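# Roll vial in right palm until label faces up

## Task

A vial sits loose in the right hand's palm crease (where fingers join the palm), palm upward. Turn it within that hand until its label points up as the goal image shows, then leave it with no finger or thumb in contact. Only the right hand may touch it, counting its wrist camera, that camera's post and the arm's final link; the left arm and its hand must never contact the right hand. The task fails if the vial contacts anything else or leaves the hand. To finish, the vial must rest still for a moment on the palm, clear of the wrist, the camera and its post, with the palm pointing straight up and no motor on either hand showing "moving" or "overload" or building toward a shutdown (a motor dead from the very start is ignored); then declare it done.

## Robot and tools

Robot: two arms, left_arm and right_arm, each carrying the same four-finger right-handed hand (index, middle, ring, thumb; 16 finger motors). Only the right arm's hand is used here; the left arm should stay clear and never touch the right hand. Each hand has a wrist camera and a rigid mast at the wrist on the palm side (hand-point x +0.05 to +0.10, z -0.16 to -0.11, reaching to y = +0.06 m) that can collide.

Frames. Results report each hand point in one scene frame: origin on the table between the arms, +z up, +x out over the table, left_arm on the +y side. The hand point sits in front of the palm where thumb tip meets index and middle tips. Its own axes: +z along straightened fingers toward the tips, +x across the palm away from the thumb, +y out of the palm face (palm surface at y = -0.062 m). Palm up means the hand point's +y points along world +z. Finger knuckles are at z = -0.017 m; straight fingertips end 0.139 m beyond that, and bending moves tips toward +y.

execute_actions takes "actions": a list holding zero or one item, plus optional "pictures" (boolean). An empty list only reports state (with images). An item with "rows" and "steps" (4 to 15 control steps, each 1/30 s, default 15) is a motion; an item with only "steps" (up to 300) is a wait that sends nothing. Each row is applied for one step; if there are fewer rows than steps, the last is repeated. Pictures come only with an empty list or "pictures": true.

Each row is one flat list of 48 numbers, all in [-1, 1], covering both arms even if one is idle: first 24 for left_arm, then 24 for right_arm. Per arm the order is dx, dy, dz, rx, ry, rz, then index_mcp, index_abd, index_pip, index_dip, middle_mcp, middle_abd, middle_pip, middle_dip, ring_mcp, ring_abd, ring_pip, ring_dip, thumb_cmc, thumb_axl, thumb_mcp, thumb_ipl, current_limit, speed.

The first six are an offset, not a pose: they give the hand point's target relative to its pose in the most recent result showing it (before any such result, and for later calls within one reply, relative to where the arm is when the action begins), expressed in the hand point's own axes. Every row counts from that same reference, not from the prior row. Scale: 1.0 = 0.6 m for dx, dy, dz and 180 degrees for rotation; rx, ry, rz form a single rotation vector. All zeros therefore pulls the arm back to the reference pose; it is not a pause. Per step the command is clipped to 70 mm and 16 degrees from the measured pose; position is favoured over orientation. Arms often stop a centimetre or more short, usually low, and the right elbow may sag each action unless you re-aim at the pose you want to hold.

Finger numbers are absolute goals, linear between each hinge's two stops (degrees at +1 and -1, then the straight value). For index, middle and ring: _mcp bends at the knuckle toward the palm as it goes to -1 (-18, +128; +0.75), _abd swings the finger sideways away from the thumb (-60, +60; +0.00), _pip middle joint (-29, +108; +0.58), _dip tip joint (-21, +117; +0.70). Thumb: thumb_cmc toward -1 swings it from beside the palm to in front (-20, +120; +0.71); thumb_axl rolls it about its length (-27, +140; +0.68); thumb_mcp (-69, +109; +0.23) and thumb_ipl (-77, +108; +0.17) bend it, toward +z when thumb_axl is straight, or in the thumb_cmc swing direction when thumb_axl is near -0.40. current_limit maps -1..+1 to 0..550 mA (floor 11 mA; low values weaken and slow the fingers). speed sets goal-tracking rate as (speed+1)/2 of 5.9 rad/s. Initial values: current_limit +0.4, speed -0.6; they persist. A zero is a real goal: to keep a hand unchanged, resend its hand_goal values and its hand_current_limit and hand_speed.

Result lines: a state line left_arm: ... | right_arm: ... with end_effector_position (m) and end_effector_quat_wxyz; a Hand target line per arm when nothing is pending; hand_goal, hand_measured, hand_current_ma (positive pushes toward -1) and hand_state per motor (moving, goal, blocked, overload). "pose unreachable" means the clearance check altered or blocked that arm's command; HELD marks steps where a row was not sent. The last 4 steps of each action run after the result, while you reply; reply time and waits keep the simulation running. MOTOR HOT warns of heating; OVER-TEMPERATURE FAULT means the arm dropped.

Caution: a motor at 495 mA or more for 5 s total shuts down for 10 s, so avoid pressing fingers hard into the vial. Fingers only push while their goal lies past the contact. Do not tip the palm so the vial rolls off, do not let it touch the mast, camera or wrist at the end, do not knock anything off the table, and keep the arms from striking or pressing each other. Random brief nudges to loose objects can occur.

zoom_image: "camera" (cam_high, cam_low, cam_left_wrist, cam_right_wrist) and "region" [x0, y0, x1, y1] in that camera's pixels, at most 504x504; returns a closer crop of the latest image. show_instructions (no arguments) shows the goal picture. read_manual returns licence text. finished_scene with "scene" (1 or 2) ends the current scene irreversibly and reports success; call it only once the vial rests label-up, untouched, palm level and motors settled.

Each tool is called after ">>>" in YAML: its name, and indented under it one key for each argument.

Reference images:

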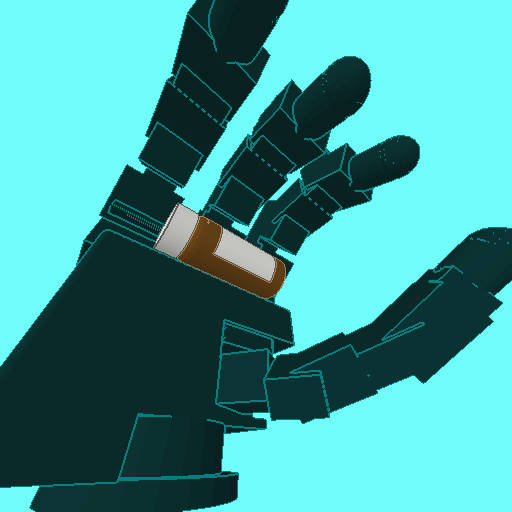

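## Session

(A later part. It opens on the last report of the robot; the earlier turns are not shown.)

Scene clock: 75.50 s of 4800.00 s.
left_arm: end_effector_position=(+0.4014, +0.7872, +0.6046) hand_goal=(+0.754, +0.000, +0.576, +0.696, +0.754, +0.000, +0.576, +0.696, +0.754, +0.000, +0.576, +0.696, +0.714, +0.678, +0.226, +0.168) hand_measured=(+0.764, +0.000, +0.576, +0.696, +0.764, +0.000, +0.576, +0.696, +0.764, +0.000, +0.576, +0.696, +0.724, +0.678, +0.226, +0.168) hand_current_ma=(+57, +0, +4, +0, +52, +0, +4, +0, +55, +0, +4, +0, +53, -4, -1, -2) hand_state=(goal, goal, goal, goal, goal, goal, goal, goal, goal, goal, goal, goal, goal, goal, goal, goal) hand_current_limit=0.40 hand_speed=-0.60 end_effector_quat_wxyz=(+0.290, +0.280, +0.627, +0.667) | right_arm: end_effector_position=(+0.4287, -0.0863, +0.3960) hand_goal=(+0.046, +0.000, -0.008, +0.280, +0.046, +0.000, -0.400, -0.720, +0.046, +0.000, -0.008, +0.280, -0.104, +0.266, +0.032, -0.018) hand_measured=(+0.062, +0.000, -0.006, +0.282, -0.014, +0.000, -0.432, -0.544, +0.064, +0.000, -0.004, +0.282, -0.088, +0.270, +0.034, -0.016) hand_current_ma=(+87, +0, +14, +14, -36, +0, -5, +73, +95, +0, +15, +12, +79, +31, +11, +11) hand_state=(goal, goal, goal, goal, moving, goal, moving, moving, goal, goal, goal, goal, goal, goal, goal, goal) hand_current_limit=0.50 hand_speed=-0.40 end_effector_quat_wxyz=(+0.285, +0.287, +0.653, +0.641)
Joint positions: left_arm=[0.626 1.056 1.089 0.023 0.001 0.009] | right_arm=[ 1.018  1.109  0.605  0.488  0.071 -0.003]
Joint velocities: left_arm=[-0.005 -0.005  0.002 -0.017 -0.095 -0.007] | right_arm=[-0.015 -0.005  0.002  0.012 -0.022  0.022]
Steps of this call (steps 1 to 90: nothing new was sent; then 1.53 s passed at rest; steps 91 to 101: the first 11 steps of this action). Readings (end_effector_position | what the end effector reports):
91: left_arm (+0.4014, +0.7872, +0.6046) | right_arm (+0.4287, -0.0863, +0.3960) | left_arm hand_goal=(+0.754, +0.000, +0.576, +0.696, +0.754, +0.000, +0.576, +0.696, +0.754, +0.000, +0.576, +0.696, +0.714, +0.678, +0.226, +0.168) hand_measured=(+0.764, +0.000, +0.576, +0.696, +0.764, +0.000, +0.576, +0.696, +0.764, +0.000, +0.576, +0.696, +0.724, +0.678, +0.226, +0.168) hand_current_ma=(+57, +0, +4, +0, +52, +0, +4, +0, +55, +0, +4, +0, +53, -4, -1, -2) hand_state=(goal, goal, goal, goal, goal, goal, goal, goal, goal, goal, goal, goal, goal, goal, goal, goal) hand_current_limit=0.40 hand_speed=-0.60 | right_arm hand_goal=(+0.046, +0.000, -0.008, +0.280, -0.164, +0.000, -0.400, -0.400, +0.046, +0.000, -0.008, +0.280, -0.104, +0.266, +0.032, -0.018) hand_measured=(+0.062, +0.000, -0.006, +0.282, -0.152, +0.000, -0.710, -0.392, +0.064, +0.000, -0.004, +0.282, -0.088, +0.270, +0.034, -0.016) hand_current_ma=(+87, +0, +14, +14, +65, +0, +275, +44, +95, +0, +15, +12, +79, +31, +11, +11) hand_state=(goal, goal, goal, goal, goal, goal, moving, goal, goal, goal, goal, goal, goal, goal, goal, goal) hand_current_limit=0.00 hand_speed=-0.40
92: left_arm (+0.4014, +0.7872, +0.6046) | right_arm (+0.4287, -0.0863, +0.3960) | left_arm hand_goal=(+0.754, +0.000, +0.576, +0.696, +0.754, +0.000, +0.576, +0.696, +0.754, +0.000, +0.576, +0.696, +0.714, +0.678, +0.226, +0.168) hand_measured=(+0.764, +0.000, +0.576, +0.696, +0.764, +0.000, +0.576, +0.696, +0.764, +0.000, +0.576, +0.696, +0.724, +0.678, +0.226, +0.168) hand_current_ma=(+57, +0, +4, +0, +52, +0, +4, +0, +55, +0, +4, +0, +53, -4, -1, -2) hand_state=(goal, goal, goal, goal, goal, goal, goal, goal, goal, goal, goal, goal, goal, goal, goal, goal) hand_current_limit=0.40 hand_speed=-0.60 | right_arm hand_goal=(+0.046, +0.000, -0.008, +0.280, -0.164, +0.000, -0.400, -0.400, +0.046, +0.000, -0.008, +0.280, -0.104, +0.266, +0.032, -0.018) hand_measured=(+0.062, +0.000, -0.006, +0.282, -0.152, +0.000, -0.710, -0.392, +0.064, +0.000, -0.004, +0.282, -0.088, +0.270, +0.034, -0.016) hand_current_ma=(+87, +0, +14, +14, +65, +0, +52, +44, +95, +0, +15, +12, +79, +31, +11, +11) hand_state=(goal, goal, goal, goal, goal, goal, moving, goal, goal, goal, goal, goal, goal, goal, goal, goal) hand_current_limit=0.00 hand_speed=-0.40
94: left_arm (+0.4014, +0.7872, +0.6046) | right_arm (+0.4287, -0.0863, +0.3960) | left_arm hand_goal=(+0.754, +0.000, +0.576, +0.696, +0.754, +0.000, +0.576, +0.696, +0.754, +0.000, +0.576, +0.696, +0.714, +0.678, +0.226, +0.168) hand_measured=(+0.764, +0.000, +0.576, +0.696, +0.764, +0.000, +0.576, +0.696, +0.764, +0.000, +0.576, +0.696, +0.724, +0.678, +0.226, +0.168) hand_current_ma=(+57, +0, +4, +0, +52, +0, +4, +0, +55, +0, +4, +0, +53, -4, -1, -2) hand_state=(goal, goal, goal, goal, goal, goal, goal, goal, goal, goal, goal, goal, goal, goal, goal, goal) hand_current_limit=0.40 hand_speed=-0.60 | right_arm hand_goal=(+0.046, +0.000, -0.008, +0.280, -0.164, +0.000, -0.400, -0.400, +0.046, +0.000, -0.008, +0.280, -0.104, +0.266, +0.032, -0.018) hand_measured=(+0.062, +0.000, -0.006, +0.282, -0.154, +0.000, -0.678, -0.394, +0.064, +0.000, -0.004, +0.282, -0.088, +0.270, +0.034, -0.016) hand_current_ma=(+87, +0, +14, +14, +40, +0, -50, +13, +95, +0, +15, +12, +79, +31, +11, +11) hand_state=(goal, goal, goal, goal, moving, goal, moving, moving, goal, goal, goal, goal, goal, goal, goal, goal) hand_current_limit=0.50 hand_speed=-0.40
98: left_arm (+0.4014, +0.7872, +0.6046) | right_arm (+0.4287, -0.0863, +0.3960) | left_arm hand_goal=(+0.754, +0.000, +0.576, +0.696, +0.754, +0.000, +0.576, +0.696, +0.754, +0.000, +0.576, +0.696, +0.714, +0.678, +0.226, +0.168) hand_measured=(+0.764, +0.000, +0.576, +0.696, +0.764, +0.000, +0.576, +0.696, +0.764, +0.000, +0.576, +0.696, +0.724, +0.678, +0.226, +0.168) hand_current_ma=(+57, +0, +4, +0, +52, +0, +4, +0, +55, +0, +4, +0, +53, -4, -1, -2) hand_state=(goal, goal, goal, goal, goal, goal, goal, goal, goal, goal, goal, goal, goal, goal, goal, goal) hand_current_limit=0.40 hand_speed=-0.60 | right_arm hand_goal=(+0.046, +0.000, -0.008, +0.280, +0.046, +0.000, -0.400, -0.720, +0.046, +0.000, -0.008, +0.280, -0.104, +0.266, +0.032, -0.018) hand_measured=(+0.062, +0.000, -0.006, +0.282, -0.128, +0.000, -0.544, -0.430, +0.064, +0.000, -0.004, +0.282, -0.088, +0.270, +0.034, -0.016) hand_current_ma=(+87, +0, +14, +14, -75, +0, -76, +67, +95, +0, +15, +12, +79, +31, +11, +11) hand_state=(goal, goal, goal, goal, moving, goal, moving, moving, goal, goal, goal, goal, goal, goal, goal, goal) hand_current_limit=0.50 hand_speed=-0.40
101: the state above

>>> execute_actions:
  actions:
    - {"rows": [[0,0.0463,-0.0099,-0.0162,0,0,0.754,0,0.576,0.696,0.754,0,0.576,0.696,0.754,0,0.576,0.696,0.714,0.678,0.226,0.168,0.4,-0.6,0,0.0333,0.0025,-0.0125,0,0.001,0.046,0,-0.008,0.28,0.046,0,-0.54,-0.72,0.046,0,-0.008,0.28,-0.104,0.266,0.032,-0.018,0,-0.8],[0,0.0463,-0.0099,-0.0162,0,0,0.754,0,0.576,0.696,0.754,0,0.576,0.696,0.754,0,0.576,0.696,0.714,0.678,0.226,0.168,0.4,-0.6,0,0.0333,0.0025,-0.0125,0,0.001,0.046,0,-0.008,0.28,0.046,0,-0.54,-0.72,0.046,0,-0.008,0.28,-0.104,0.266,0.032,-0.018,0,-0.8],[0,0.0463,-0.0099,-0.0162,0,0,0.754,0,0.576,0.696,0.754,0,0.576,0.696,0.754,0,0.576,0.696,0.714,0.678,0.226,0.168,0.4,-0.6,0,0.0333,0.0025,-0.0125,0,0.001,0.046,0,-0.008,0.28,0.046,0,-0.54,-0.72,0.046,0,-0.008,0.28,-0.104,0.266,0.032,-0.018,0,-0.8],[0,0.0463,-0.0099,-0.0162,0,0,0.754,0,0.576,0.696,0.754,0,0.576,0.696,0.754,0,0.576,0.696,0.714,0.678,0.226,0.168,0.4,-0.6,0,0.0333,0.0025,-0.0125,0,0.001,0.046,0,-0.008,0.28,0.046,0,-0.54,-0.72,0.046,0,-0.008,0.28,-0.104,0.266,0.032,-0.018,0,-0.8],[0,0.0463,-0.0099,-0.0162,0,0,0.754,0,0.576,0.696,0.754,0,0.576,0.696,0.754,0,0.576,0.696,0.714,0.678,0.226,0.168,0.4,-0.6,0,0.0333,0.0025,-0.0125,0,0.001,0.046,0,-0.008,0.28,0.046,0,-0.54,-0.72,0.046,0,-0.008,0.28,-0.104,0.266,0.032,-0.018,0,-0.8],[0,0.0463,-0.0099,-0.0162,0,0,0.754,0,0.576,0.696,0.754,0,0.576,0.696,0.754,0,0.576,0.696,0.714,0.678,0.226,0.168,0.4,-0.6,0,0.0333,0.0025,-0.0125,0,0.001,0.046,0,-0.008,0.28,0.046,0,-0.54,-0.72,0.046,0,-0.008,0.28,-0.104,0.266,0.032,-0.018,0,-0.8],[0,0.0463,-0.0099,-0.0162,0,0,0.754,0,0.576,0.696,0.754,0,0.576,0.696,0.754,0,0.576,0.696,0.714,0.678,0.226,0.168,0.4,-0.6,0,0.0333,0.0025,-0.0125,0,0.001,0.046,0,-0.008,0.28,0.046,0,-0.54,-0.72,0.046,0,-0.008,0.28,-0.104,0.266,0.032,-0.018,0,-0.8],[0,0.0463,-0.0099,-0.0162,0,0,0.754,0,0.576,0.696,0.754,0,0.576,0.696,0.754,0,0.576,0.696,0.714,0.678,0.226,0.168,0.4,-0.6,0,0.0333,0.0025,-0.0125,0,0.001,0.046,0,-0.008,0.28,0.046,0,-0.8,-0.6,0.046,0,-0.008,0.28,-0.104,0.266,0.032,-0.018,0,-0.8]], "steps": 15}

>>> execute_actions:
  actions:
    - {"steps": 8}
  pictures: true

>>> zoom_image:
  camera: "cam_right_wrist"
  region: [60, 140, 340, 350]

Scene clock: 76.47 s of 4800.00 s.
left_arm: end_effector_position=(+0.4014, +0.7872, +0.6046) hand_goal=(+0.754, +0.000, +0.576, +0.696, +0.754, +0.000, +0.576, +0.696, +0.754, +0.000, +0.576, +0.696, +0.714, +0.678, +0.226, +0.168) hand_measured=(+0.764, +0.000, +0.576, +0.696, +0.764, +0.000, +0.576, +0.696, +0.764, +0.000, +0.576, +0.696, +0.724, +0.678, +0.226, +0.168) hand_current_ma=(+57, +0, +4, +0, +52, +0, +4, +0, +55, +0, +4, +0, +53, -4, -1, -2) hand_state=(goal, goal, goal, goal, goal, goal, goal, goal, goal, goal, goal, goal, goal, goal, goal, goal) hand_current_limit=0.40 hand_speed=-0.60 end_effector_quat_wxyz=(+0.290, +0.280, +0.627, +0.667) | right_arm: end_effector_position=(+0.4287, -0.0863, +0.3960) hand_goal=(+0.046, +0.000, -0.008, +0.280, +0.046, +0.000, -0.800, -0.600, +0.046, +0.000, -0.008, +0.280, -0.104, +0.266, +0.032, -0.018) hand_measured=(+0.062, +0.000, -0.006, +0.282, +0.060, +0.000, -0.510, -0.694, +0.064, +0.000, -0.004, +0.282, -0.088, +0.270, +0.034, -0.016) hand_current_ma=(+87, +0, +14, +14, +104, +0, +217, -29, +95, +0, +15, +12, +79, +31, +11, +11) hand_state=(goal, goal, goal, goal, moving, goal, moving, moving, goal, goal, goal, goal, goal, goal, goal, goal) hand_current_limit=0.00 hand_speed=-0.80 end_effector_quat_wxyz=(+0.285, +0.287, +0.653, +0.641)
Joint positions: left_arm=[0.626 1.056 1.089 0.023 0.001 0.009] | right_arm=[ 1.018  1.109  0.605  0.488  0.071 -0.003]
Joint velocities: left_arm=[-0.005 -0.005  0.002  0.007 -0.051 -0.081] | right_arm=[ 0.005 -0.005 -0.012  0.012 -0.007 -0.022]
Off your previous action's commanded pose (left_arm): 0.028 m, 3 deg at its last step (step 4 of this call).
Off your previous action's commanded pose (right_arm): 0.020 m, 2 deg at its last step (step 4 of this call).
Steps of this call (steps 1 to 4: the last 4 steps of your previous action; steps 5 to 18: nothing new was sent; steps 19 to 29: the first 11 steps of this action). Readings (end_effector_position | what the end effector reports):
19: left_arm (+0.4014, +0.7872, +0.6046) | right_arm (+0.4287, -0.0863, +0.3960) | left_arm hand_goal=(+0.754, +0.000, +0.576, +0.696, +0.754, +0.000, +0.576, +0.696, +0.754, +0.000, +0.576, +0.696, +0.714, +0.678, +0.226, +0.168) hand_measured=(+0.764, +0.000, +0.576, +0.696, +0.764, +0.000, +0.576, +0.696, +0.764, +0.000, +0.576, +0.696, +0.724, +0.678, +0.226, +0.168) hand_current_ma=(+57, +0, +4, +0, +52, +0, +4, +0, +55, +0, +4, +0, +53, -4, -1, -2) hand_state=(goal, goal, goal, goal, goal, goal, goal, goal, goal, goal, goal, goal, goal, goal, goal, goal) hand_current_limit=0.40 hand_speed=-0.60 | right_arm hand_goal=(+0.046, +0.000, -0.008, +0.280, +0.046, +0.000, -0.540, -0.720, +0.046, +0.000, -0.008, +0.280, -0.104, +0.266, +0.032, -0.018) hand_measured=(+0.062, +0.000, -0.006, +0.282, +0.048, +0.000, -0.406, -0.718, +0.064, +0.000, -0.004, +0.282, -0.088, +0.270, +0.034, -0.016) hand_current_ma=(+87, +0, +14, +14, +15, +0, -29, +12, +95, +0, +15, +12, +79, +31, +11, +11) hand_state=(goal, goal, goal, goal, goal, goal, moving, goal, goal, goal, goal, goal, goal, goal, goal, goal) hand_current_limit=0.00 hand_speed=-0.80
20: left_arm (+0.4014, +0.7872, +0.6046) | right_arm (+0.4287, -0.0863, +0.3960) | left_arm hand_goal=(+0.754, +0.000, +0.576, +0.696, +0.754, +0.000, +0.576, +0.696, +0.754, +0.000, +0.576, +0.696, +0.714, +0.678, +0.226, +0.168) hand_measured=(+0.764, +0.000, +0.576, +0.696, +0.764, +0.000, +0.576, +0.696, +0.764, +0.000, +0.576, +0.696, +0.724, +0.678, +0.226, +0.168) hand_current_ma=(+57, +0, +4, +0, +52, +0, +4, +0, +55, +0, +4, +0, +53, -4, -1, -2) hand_state=(goal, goal, goal, goal, goal, goal, goal, goal, goal, goal, goal, goal, goal, goal, goal, goal) hand_current_limit=0.40 hand_speed=-0.60 | right_arm hand_goal=(+0.046, +0.000, -0.008, +0.280, +0.046, +0.000, -0.540, -0.720, +0.046, +0.000, -0.008, +0.280, -0.104, +0.266, +0.032, -0.018) hand_measured=(+0.062, +0.000, -0.006, +0.282, +0.048, +0.000, -0.406, -0.718, +0.064, +0.000, -0.004, +0.282, -0.088, +0.270, +0.034, -0.016) hand_current_ma=(+87, +0, +14, +14, +16, +0, +34, +12, +95, +0, +15, +12, +79, +31, +11, +11) hand_state=(goal, goal, goal, goal, goal, goal, moving, goal, goal, goal, goal, goal, goal, goal, goal, goal) hand_current_limit=0.00 hand_speed=-0.80
22: left_arm (+0.4014, +0.7872, +0.6046) | right_arm (+0.4287, -0.0863, +0.3960) | left_arm hand_goal=(+0.754, +0.000, +0.576, +0.696, +0.754, +0.000, +0.576, +0.696, +0.754, +0.000, +0.576, +0.696, +0.714, +0.678, +0.226, +0.168) hand_measured=(+0.764, +0.000, +0.576, +0.696, +0.764, +0.000, +0.576, +0.696, +0.764, +0.000, +0.576, +0.696, +0.724, +0.678, +0.226, +0.168) hand_current_ma=(+57, +0, +4, +0, +52, +0, +4, +0, +55, +0, +4, +0, +53, -4, -1, -2) hand_state=(goal, goal, goal, goal, goal, goal, goal, goal, goal, goal, goal, goal, goal, goal, goal, goal) hand_current_limit=0.40 hand_speed=-0.60 | right_arm hand_goal=(+0.046, +0.000, -0.008, +0.280, +0.046, +0.000, -0.540, -0.720, +0.046, +0.000, -0.008, +0.280, -0.104, +0.266, +0.032, -0.018) hand_measured=(+0.062, +0.000, -0.006, +0.282, +0.048, +0.000, -0.426, -0.718, +0.064, +0.000, -0.004, +0.282, -0.088, +0.270, +0.034, -0.016) hand_current_ma=(+87, +0, +14, +14, +16, +0, +29, +12, +95, +0, +15, +12, +79, +31, +11, +11) hand_state=(goal, goal, goal, goal, goal, goal, moving, goal, goal, goal, goal, goal, goal, goal, goal, goal) hand_current_limit=0.00 hand_speed=-0.80
26: left_arm (+0.4014, +0.7872, +0.6046) | right_arm (+0.4287, -0.0863, +0.3960) | left_arm hand_goal=(+0.754, +0.000, +0.576, +0.696, +0.754, +0.000, +0.576, +0.696, +0.754, +0.000, +0.576, +0.696, +0.714, +0.678, +0.226, +0.168) hand_measured=(+0.764, +0.000, +0.576, +0.696, +0.764, +0.000, +0.576, +0.696, +0.764, +0.000, +0.576, +0.696, +0.724, +0.678, +0.226, +0.168) hand_current_ma=(+57, +0, +4, +0, +52, +0, +4, +0, +55, +0, +4, +0, +53, -4, -1, -2) hand_state=(goal, goal, goal, goal, goal, goal, goal, goal, goal, goal, goal, goal, goal, goal, goal, goal) hand_current_limit=0.40 hand_speed=-0.60 | right_arm hand_goal=(+0.046, +0.000, -0.008, +0.280, +0.046, +0.000, -0.800, -0.600, +0.046, +0.000, -0.008, +0.280, -0.104, +0.266, +0.032, -0.018) hand_measured=(+0.062, +0.000, -0.006, +0.282, +0.048, +0.000, -0.490, -0.718, +0.064, +0.000, -0.004, +0.282, -0.088, +0.270, +0.034, -0.016) hand_current_ma=(+87, +0, +14, +14, +16, +0, +31, +12, +95, +0, +15, +12, +79, +31, +11, +11) hand_state=(goal, goal, goal, goal, goal, goal, moving, moving, goal, goal, goal, goal, goal, goal, goal, goal) hand_current_limit=0.00 hand_speed=-0.80
29: the state above

Scene clock: 76.73 s of 4800.00 s.
left_arm: end_effector_position=(+0.4014, +0.7872, +0.6046) hand_goal=(+0.754, +0.000, +0.576, +0.696, +0.754, +0.000, +0.576, +0.696, +0.754, +0.000, +0.576, +0.696, +0.714, +0.678, +0.226, +0.168) hand_measured=(+0.764, +0.000, +0.576, +0.696, +0.764, +0.000, +0.576, +0.696, +0.764, +0.000, +0.576, +0.696, +0.724, +0.678, +0.226, +0.168) hand_current_ma=(+57, +0, +4, +0, +52, +0, +4, +0, +55, +0, +4, +0, +53, -4, -1, -2) hand_state=(goal, goal, goal, goal, goal, goal, goal, goal, goal, goal, goal, goal, goal, goal, goal, goal) hand_current_limit=0.40 hand_speed=-0.60 end_effector_quat_wxyz=(+0.290, +0.280, +0.627, +0.667) | right_arm: end_effector_position=(+0.4287, -0.0863, +0.3960) hand_goal=(+0.046, +0.000, -0.008, +0.280, +0.046, +0.000, -0.800, -0.600, +0.046, +0.000, -0.008, +0.280, -0.104, +0.266, +0.032, -0.018) hand_measured=(+0.062, +0.000, -0.006, +0.282, +0.066, +0.000, -0.574, -0.598, +0.064, +0.000, -0.004, +0.282, -0.088, +0.270, +0.034, -0.016) hand_current_ma=(+87, +0, +14, +14, +113, +0, +274, +21, +95, +0, +15, +12, +79, +31, +11, +11) hand_state=(goal, goal, goal, goal, moving, goal, moving, moving, goal, goal, goal, goal, goal, goal, goal, goal) hand_current_limit=0.00 hand_speed=-0.80 end_effector_quat_wxyz=(+0.285, +0.287, +0.653, +0.641)
Joint positions: left_arm=[0.626 1.056 1.089 0.023 0.001 0.009] | right_arm=[ 1.018  1.109  0.605  0.488  0.071 -0.003]
Joint velocities: left_arm=[-0.005 -0.015 -0.007 -0.007 -0.007 -0.095] | right_arm=[-0.005 -0.024  0.002 -0.007 -0.022 -0.022]
Hand target (left_arm): +0.395, +0.782, +0.631; +0.296, +0.272, +0.610, +0.682
Hand target (right_arm): +0.430, -0.086, +0.416; +0.289, +0.282, +0.639, +0.654
Off the commanded pose (left_arm): 0.028 m, 3 deg.
Off the commanded pose (right_arm): 0.020 m, 2 deg.
Kept back: nothing.
Steps of this call (steps 1 to 4: the last 4 steps of your previous action; steps 5 to 8: nothing new was sent). Readings (end_effector_position | what the end effector reports):
1: left_arm (+0.4014, +0.7872, +0.6046) | right_arm (+0.4287, -0.0863, +0.3960) | left_arm hand_goal=(+0.754, +0.000, +0.576, +0.696, +0.754, +0.000, +0.576, +0.696, +0.754, +0.000, +0.576, +0.696, +0.714, +0.678, +0.226, +0.168) hand_measured=(+0.764, +0.000, +0.576, +0.696, +0.764, +0.000, +0.576, +0.696, +0.764, +0.000, +0.576, +0.696, +0.724, +0.678, +0.226, +0.168) hand_current_ma=(+57, +0, +4, +0, +52, +0, +4, +0, +55, +0, +4, +0, +53, -4, -1, -2) hand_state=(goal, goal, goal, goal, goal, goal, goal, goal, goal, goal, goal, goal, goal, goal, goal, goal) hand_current_limit=0.40 hand_speed=-0.60 | right_arm hand_goal=(+0.046, +0.000, -0.008, +0.280, +0.046, +0.000, -0.800, -0.600, +0.046, +0.000, -0.008, +0.280, -0.104, +0.266, +0.032, -0.018) hand_measured=(+0.062, +0.000, -0.006, +0.282, +0.062, +0.000, -0.522, -0.678, +0.064, +0.000, -0.004, +0.282, -0.088, +0.270, +0.034, -0.016) hand_current_ma=(+87, +0, +14, +14, +86, +0, +162, -25, +95, +0, +15, +12, +79, +31, +11, +11) hand_state=(goal, goal, goal, goal, moving, goal, moving, moving, goal, goal, goal, goal, goal, goal, goal, goal) hand_current_limit=0.00 hand_speed=-0.80
2: left_arm (+0.4014, +0.7872, +0.6046) | right_arm (+0.4287, -0.0863, +0.3960) | left_arm hand_goal=(+0.754, +0.000, +0.576, +0.696, +0.754, +0.000, +0.576, +0.696, +0.754, +0.000, +0.576, +0.696, +0.714, +0.678, +0.226, +0.168) hand_measured=(+0.764, +0.000, +0.576, +0.696, +0.764, +0.000, +0.576, +0.696, +0.764, +0.000, +0.576, +0.696, +0.724, +0.678, +0.226, +0.168) hand_current_ma=(+57, +0, +4, +0, +52, +0, +4, +0, +55, +0, +4, +0, +53, -4, -1, -2) hand_state=(goal, goal, goal, goal, goal, goal, goal, goal, goal, goal, goal, goal, goal, goal, goal, goal) hand_current_limit=0.40 hand_speed=-0.60 | right_arm hand_goal=(+0.046, +0.000, -0.008, +0.280, +0.046, +0.000, -0.800, -0.600, +0.046, +0.000, -0.008, +0.280, -0.104, +0.266, +0.032, -0.018) hand_measured=(+0.062, +0.000, -0.006, +0.282, +0.062, +0.000, -0.532, -0.662, +0.064, +0.000, -0.004, +0.282, -0.088, +0.270, +0.034, -0.016) hand_current_ma=(+87, +0, +14, +14, +90, +0, +162, -26, +95, +0, +15, +12, +79, +31, +11, +11) hand_state=(goal, goal, goal, goal, moving, goal, moving, moving, goal, goal, goal, goal, goal, goal, goal, goal) hand_current_limit=0.00 hand_speed=-0.80
4: left_arm (+0.4014, +0.7872, +0.6046) | right_arm (+0.4287, -0.0863, +0.3960) | left_arm hand_goal=(+0.754, +0.000, +0.576, +0.696, +0.754, +0.000, +0.576, +0.696, +0.754, +0.000, +0.576, +0.696, +0.714, +0.678, +0.226, +0.168) hand_measured=(+0.764, +0.000, +0.576, +0.696, +0.764, +0.000, +0.576, +0.696, +0.764, +0.000, +0.576, +0.696, +0.724, +0.678, +0.226, +0.168) hand_current_ma=(+57, +0, +4, +0, +52, +0, +4, +0, +55, +0, +4, +0, +53, -4, -1, -2) hand_state=(goal, goal, goal, goal, goal, goal, goal, goal, goal, goal, goal, goal, goal, goal, goal, goal) hand_current_limit=0.40 hand_speed=-0.60 | right_arm hand_goal=(+0.046, +0.000, -0.008, +0.280, +0.046, +0.000, -0.800, -0.600, +0.046, +0.000, -0.008, +0.280, -0.104, +0.266, +0.032, -0.018) hand_measured=(+0.062, +0.000, -0.006, +0.282, +0.062, +0.000, -0.552, -0.630, +0.064, +0.000, -0.004, +0.282, -0.088, +0.270, +0.034, -0.016) hand_current_ma=(+87, +0, +14, +14, +90, +0, +182, -19, +95, +0, +15, +12, +79, +31, +11, +11) hand_state=(goal, goal, goal, goal, goal, goal, moving, moving, goal, goal, goal, goal, goal, goal, goal, goal) hand_current_limit=0.00 hand_speed=-0.80
8: the state above

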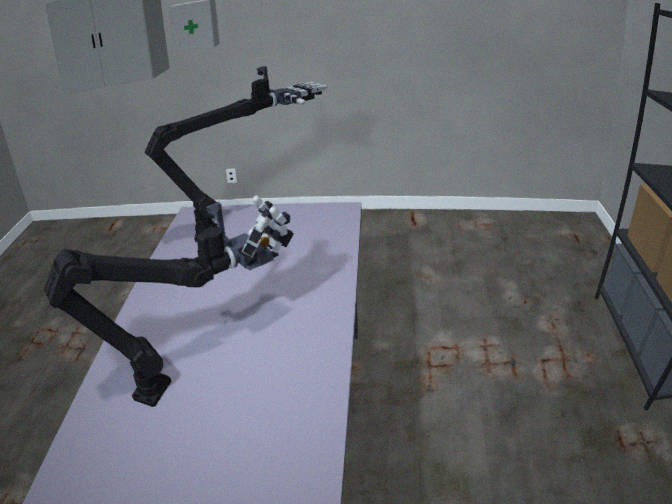

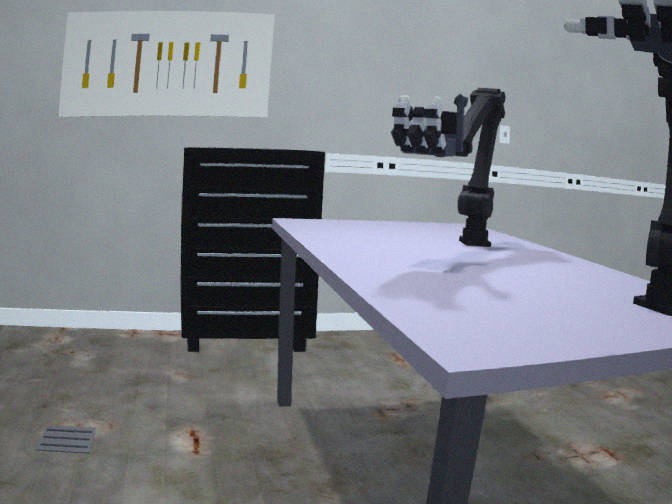

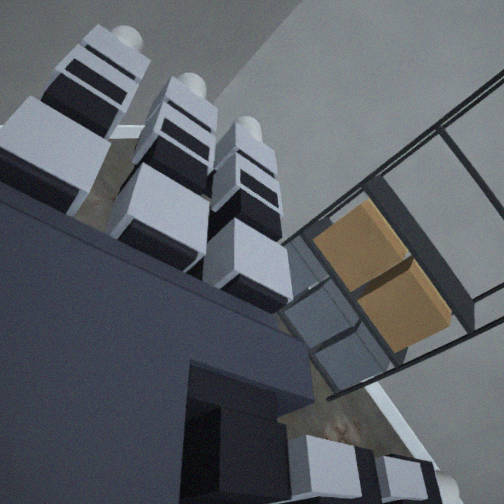

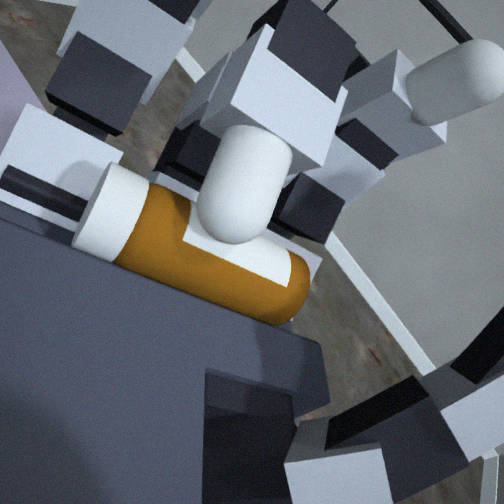

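Region (60, 140, 340, 350) of cam_right_wrist's 504x504 image, scaled by 1.800, with more detail than that image has; it fills the top 378 rows of this view, and the rest is white.

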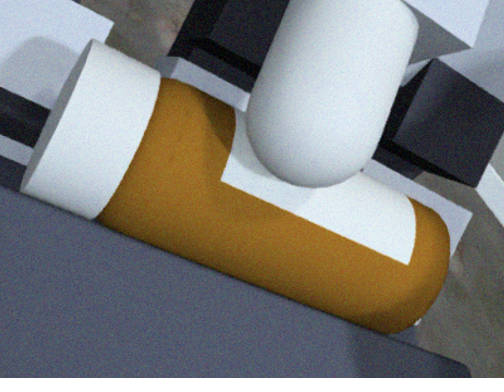

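>>> execute_actions:
  actions:
    - {"rows": [[0,0.0463,-0.0099,-0.0162,0,0,0.754,0,0.576,0.696,0.754,0,0.576,0.696,0.754,0,0.576,0.696,0.714,0.678,0.226,0.168,0.4,-0.6,0,0.0333,0.0025,-0.0125,0,0.001,0.046,0,-0.008,0.28,0.046,0,-0.85,-0.48,0.046,0,-0.008,0.28,-0.104,0.266,0.032,-0.018,0,-0.8]], "steps": 14}
  pictures: true

>>> zoom_image:
  camera: "cam_right_wrist"
  region: [60, 140, 340, 350]

Scene clock: 77.33 s of 4800.00 s.
left_arm: end_effector_position=(+0.4014, +0.7872, +0.6046) hand_goal=(+0.754, +0.000, +0.576, +0.696, +0.754, +0.000, +0.576, +0.696, +0.754, +0.000, +0.576, +0.696, +0.714, +0.678, +0.226, +0.168) hand_measured=(+0.764, +0.000, +0.576, +0.696, +0.764, +0.000, +0.576, +0.696, +0.764, +0.000, +0.576, +0.696, +0.724, +0.678, +0.226, +0.168) hand_current_ma=(+57, +0, +4, +0, +52, +0, +4, +0, +55, +0, +4, +0, +53, -4, -1, -2) hand_state=(goal, goal, goal, goal, goal, goal, goal, goal, goal, goal, goal, goal, goal, goal, goal, goal) hand_current_limit=0.40 hand_speed=-0.60 end_effector_quat_wxyz=(+0.290, +0.280, +0.627, +0.667) | right_arm: end_effector_position=(+0.4287, -0.0863, +0.3960) hand_goal=(+0.046, +0.000, -0.008, +0.280, +0.046, +0.000, -0.850, -0.480, +0.046, +0.000, -0.008, +0.280, -0.104, +0.266, +0.032, -0.018) hand_measured=(+0.062, +0.000, -0.006, +0.282, +0.066, +0.000, -0.650, -0.482, +0.064, +0.000, -0.004, +0.282, -0.088, +0.270, +0.034, -0.016) hand_current_ma=(+87, +0, +14, +14, +112, +0, +225, +35, +95, +0, +15, +12, +79, +31, +11, +11) hand_state=(goal, goal, goal, goal, blocked, goal, moving, moving, goal, goal, goal, goal, goal, goal, goal, goal) hand_current_limit=0.00 hand_speed=-0.80 end_effector_quat_wxyz=(+0.285, +0.287, +0.653, +0.641)
Joint positions: left_arm=[0.626 1.056 1.089 0.023 0.001 0.009] | right_arm=[ 1.018  1.109  0.605  0.488  0.071 -0.003]
Joint velocities: left_arm=[-0.015 -0.024 -0.002 -0.007  0.007  0.11 ] | right_arm=[-0.015 -0.015 -0.012 -0.012  0.066 -0.066]
Steps of this call (steps 1 to 8: nothing new was sent; steps 9 to 18: the first 10 steps of this action). Readings (end_effector_position | what the end effector reports):
9: left_arm (+0.4014, +0.7872, +0.6046) | right_arm (+0.4287, -0.0863, +0.3960) | left_arm hand_goal=(+0.754, +0.000, +0.576, +0.696, +0.754, +0.000, +0.576, +0.696, +0.754, +0.000, +0.576, +0.696, +0.714, +0.678, +0.226, +0.168) hand_measured=(+0.764, +0.000, +0.576, +0.696, +0.764, +0.000, +0.576, +0.696, +0.764, +0.000, +0.576, +0.696, +0.724, +0.678, +0.226, +0.168) hand_current_ma=(+57, +0, +4, +0, +52, +0, +4, +0, +55, +0, +4, +0, +53, -4, -1, -2) hand_state=(goal, goal, goal, goal, goal, goal, goal, goal, goal, goal, goal, goal, goal, goal, goal, goal) hand_current_limit=0.40 hand_speed=-0.60 | right_arm hand_goal=(+0.046, +0.000, -0.008, +0.280, +0.046, +0.000, -0.850, -0.480, +0.046, +0.000, -0.008, +0.280, -0.104, +0.266, +0.032, -0.018) hand_measured=(+0.062, +0.000, -0.006, +0.282, +0.066, +0.000, -0.576, -0.596, +0.064, +0.000, -0.004, +0.282, -0.088, +0.270, +0.034, -0.016) hand_current_ma=(+87, +0, +14, +14, +112, +0, +275, +21, +95, +0, +15, +12, +79, +31, +11, +11) hand_state=(goal, goal, goal, goal, blocked, goal, moving, moving, goal, goal, goal, goal, goal, goal, goal, goal) hand_current_limit=0.00 hand_speed=-0.80
10: left_arm (+0.4014, +0.7872, +0.6046) | right_arm (+0.4287, -0.0863, +0.3960) | left_arm hand_goal=(+0.754, +0.000, +0.576, +0.696, +0.754, +0.000, +0.576, +0.696, +0.754, +0.000, +0.576, +0.696, +0.714, +0.678, +0.226, +0.168) hand_measured=(+0.764, +0.000, +0.576, +0.696, +0.764, +0.000, +0.576, +0.696, +0.764, +0.000, +0.576, +0.696, +0.724, +0.678, +0.226, +0.168) hand_current_ma=(+57, +0, +4, +0, +52, +0, +4, +0, +55, +0, +4, +0, +53, -4, -1, -2) hand_state=(goal, goal, goal, goal, goal, goal, goal, goal, goal, goal, goal, goal, goal, goal, goal, goal) hand_current_limit=0.40 hand_speed=-0.60 | right_arm hand_goal=(+0.046, +0.000, -0.008, +0.280, +0.046, +0.000, -0.850, -0.480, +0.046, +0.000, -0.008, +0.280, -0.104, +0.266, +0.032, -0.018) hand_measured=(+0.062, +0.000, -0.006, +0.282, +0.066, +0.000, -0.576, -0.594, +0.064, +0.000, -0.004, +0.282, -0.088, +0.270, +0.034, -0.016) hand_current_ma=(+87, +0, +14, +14, +112, +0, +268, -24, +95, +0, +15, +12, +79, +31, +11, +11) hand_state=(goal, goal, goal, goal, blocked, goal, moving, moving, goal, goal, goal, goal, goal, goal, goal, goal) hand_current_limit=0.00 hand_speed=-0.80
12: left_arm (+0.4014, +0.7872, +0.6046) | right_arm (+0.4287, -0.0863, +0.3960) | left_arm hand_goal=(+0.754, +0.000, +0.576, +0.696, +0.754, +0.000, +0.576, +0.696, +0.754, +0.000, +0.576, +0.696, +0.714, +0.678, +0.226, +0.168) hand_measured=(+0.764, +0.000, +0.576, +0.696, +0.764, +0.000, +0.576, +0.696, +0.764, +0.000, +0.576, +0.696, +0.724, +0.678, +0.226, +0.168) hand_current_ma=(+57, +0, +4, +0, +52, +0, +4, +0, +55, +0, +4, +0, +53, -4, -1, -2) hand_state=(goal, goal, goal, goal, goal, goal, goal, goal, goal, goal, goal, goal, goal, goal, goal, goal) hand_current_limit=0.40 hand_speed=-0.60 | right_arm hand_goal=(+0.046, +0.000, -0.008, +0.280, +0.046, +0.000, -0.850, -0.480, +0.046, +0.000, -0.008, +0.280, -0.104, +0.266, +0.032, -0.018) hand_measured=(+0.062, +0.000, -0.006, +0.282, +0.066, +0.000, -0.590, -0.572, +0.064, +0.000, -0.004, +0.282, -0.088, +0.270, +0.034, -0.016) hand_current_ma=(+87, +0, +14, +14, +112, +0, +177, -18, +95, +0, +15, +12, +79, +31, +11, +11) hand_state=(goal, goal, goal, goal, blocked, goal, moving, moving, goal, goal, goal, goal, goal, goal, goal, goal) hand_current_limit=0.00 hand_speed=-0.80
16: left_arm (+0.4014, +0.7872, +0.6046) | right_arm (+0.4287, -0.0863, +0.3960) | left_arm hand_goal=(+0.754, +0.000, +0.576, +0.696, +0.754, +0.000, +0.576, +0.696, +0.754, +0.000, +0.576, +0.696, +0.714, +0.678, +0.226, +0.168) hand_measured=(+0.764, +0.000, +0.576, +0.696, +0.764, +0.000, +0.576, +0.696, +0.764, +0.000, +0.576, +0.696, +0.724, +0.678, +0.226, +0.168) hand_current_ma=(+57, +0, +4, +0, +52, +0, +4, +0, +55, +0, +4, +0, +53, -4, -1, -2) hand_state=(goal, goal, goal, goal, goal, goal, goal, goal, goal, goal, goal, goal, goal, goal, goal, goal) hand_current_limit=0.40 hand_speed=-0.60 | right_arm hand_goal=(+0.046, +0.000, -0.008, +0.280, +0.046, +0.000, -0.850, -0.480, +0.046, +0.000, -0.008, +0.280, -0.104, +0.266, +0.032, -0.018) hand_measured=(+0.062, +0.000, -0.006, +0.282, +0.066, +0.000, -0.632, -0.508, +0.064, +0.000, -0.004, +0.282, -0.088, +0.270, +0.034, -0.016) hand_current_ma=(+87, +0, +14, +14, +112, +0, +177, -9, +95, +0, +15, +12, +79, +31, +11, +11) hand_state=(goal, goal, goal, goal, blocked, goal, moving, moving, goal, goal, goal, goal, goal, goal, goal, goal) hand_current_limit=0.00 hand_speed=-0.80
18: the state above

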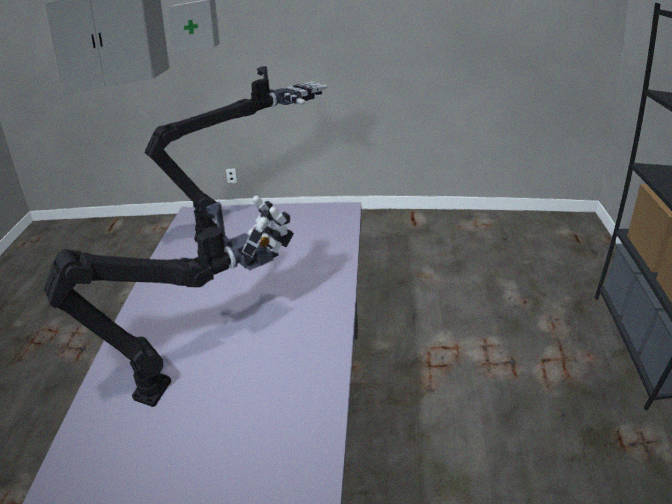

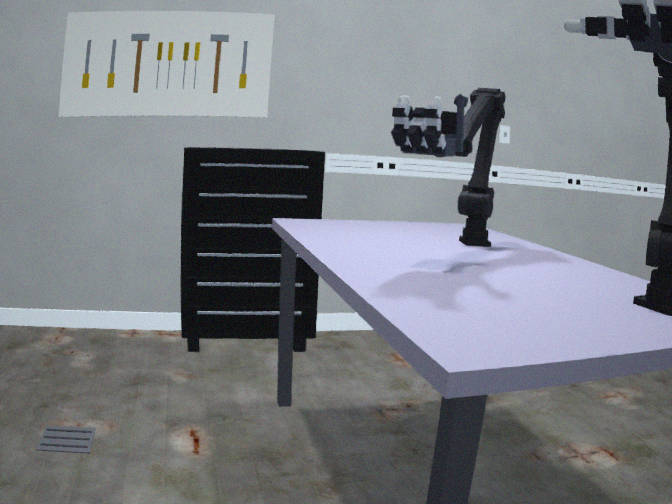

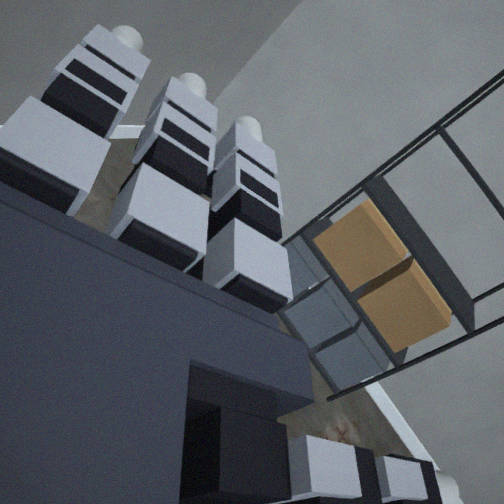

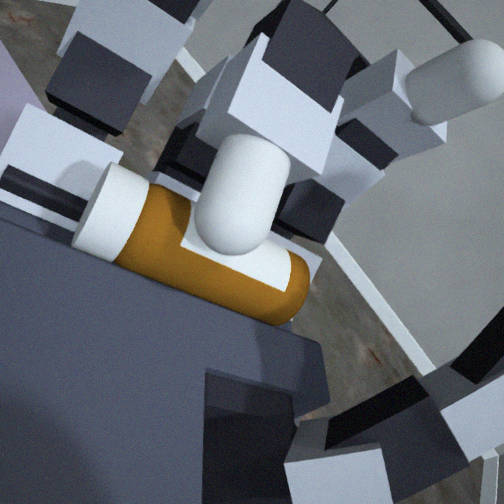

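Region (60, 140, 340, 350) of cam_right_wrist's 504x504 image, scaled by 1.800, with more detail than that image has; it fills the top 378 rows of this view, and the rest is white.

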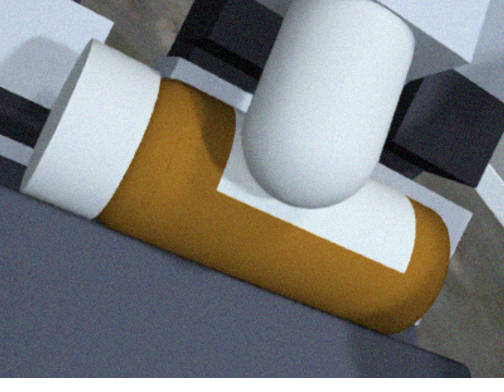

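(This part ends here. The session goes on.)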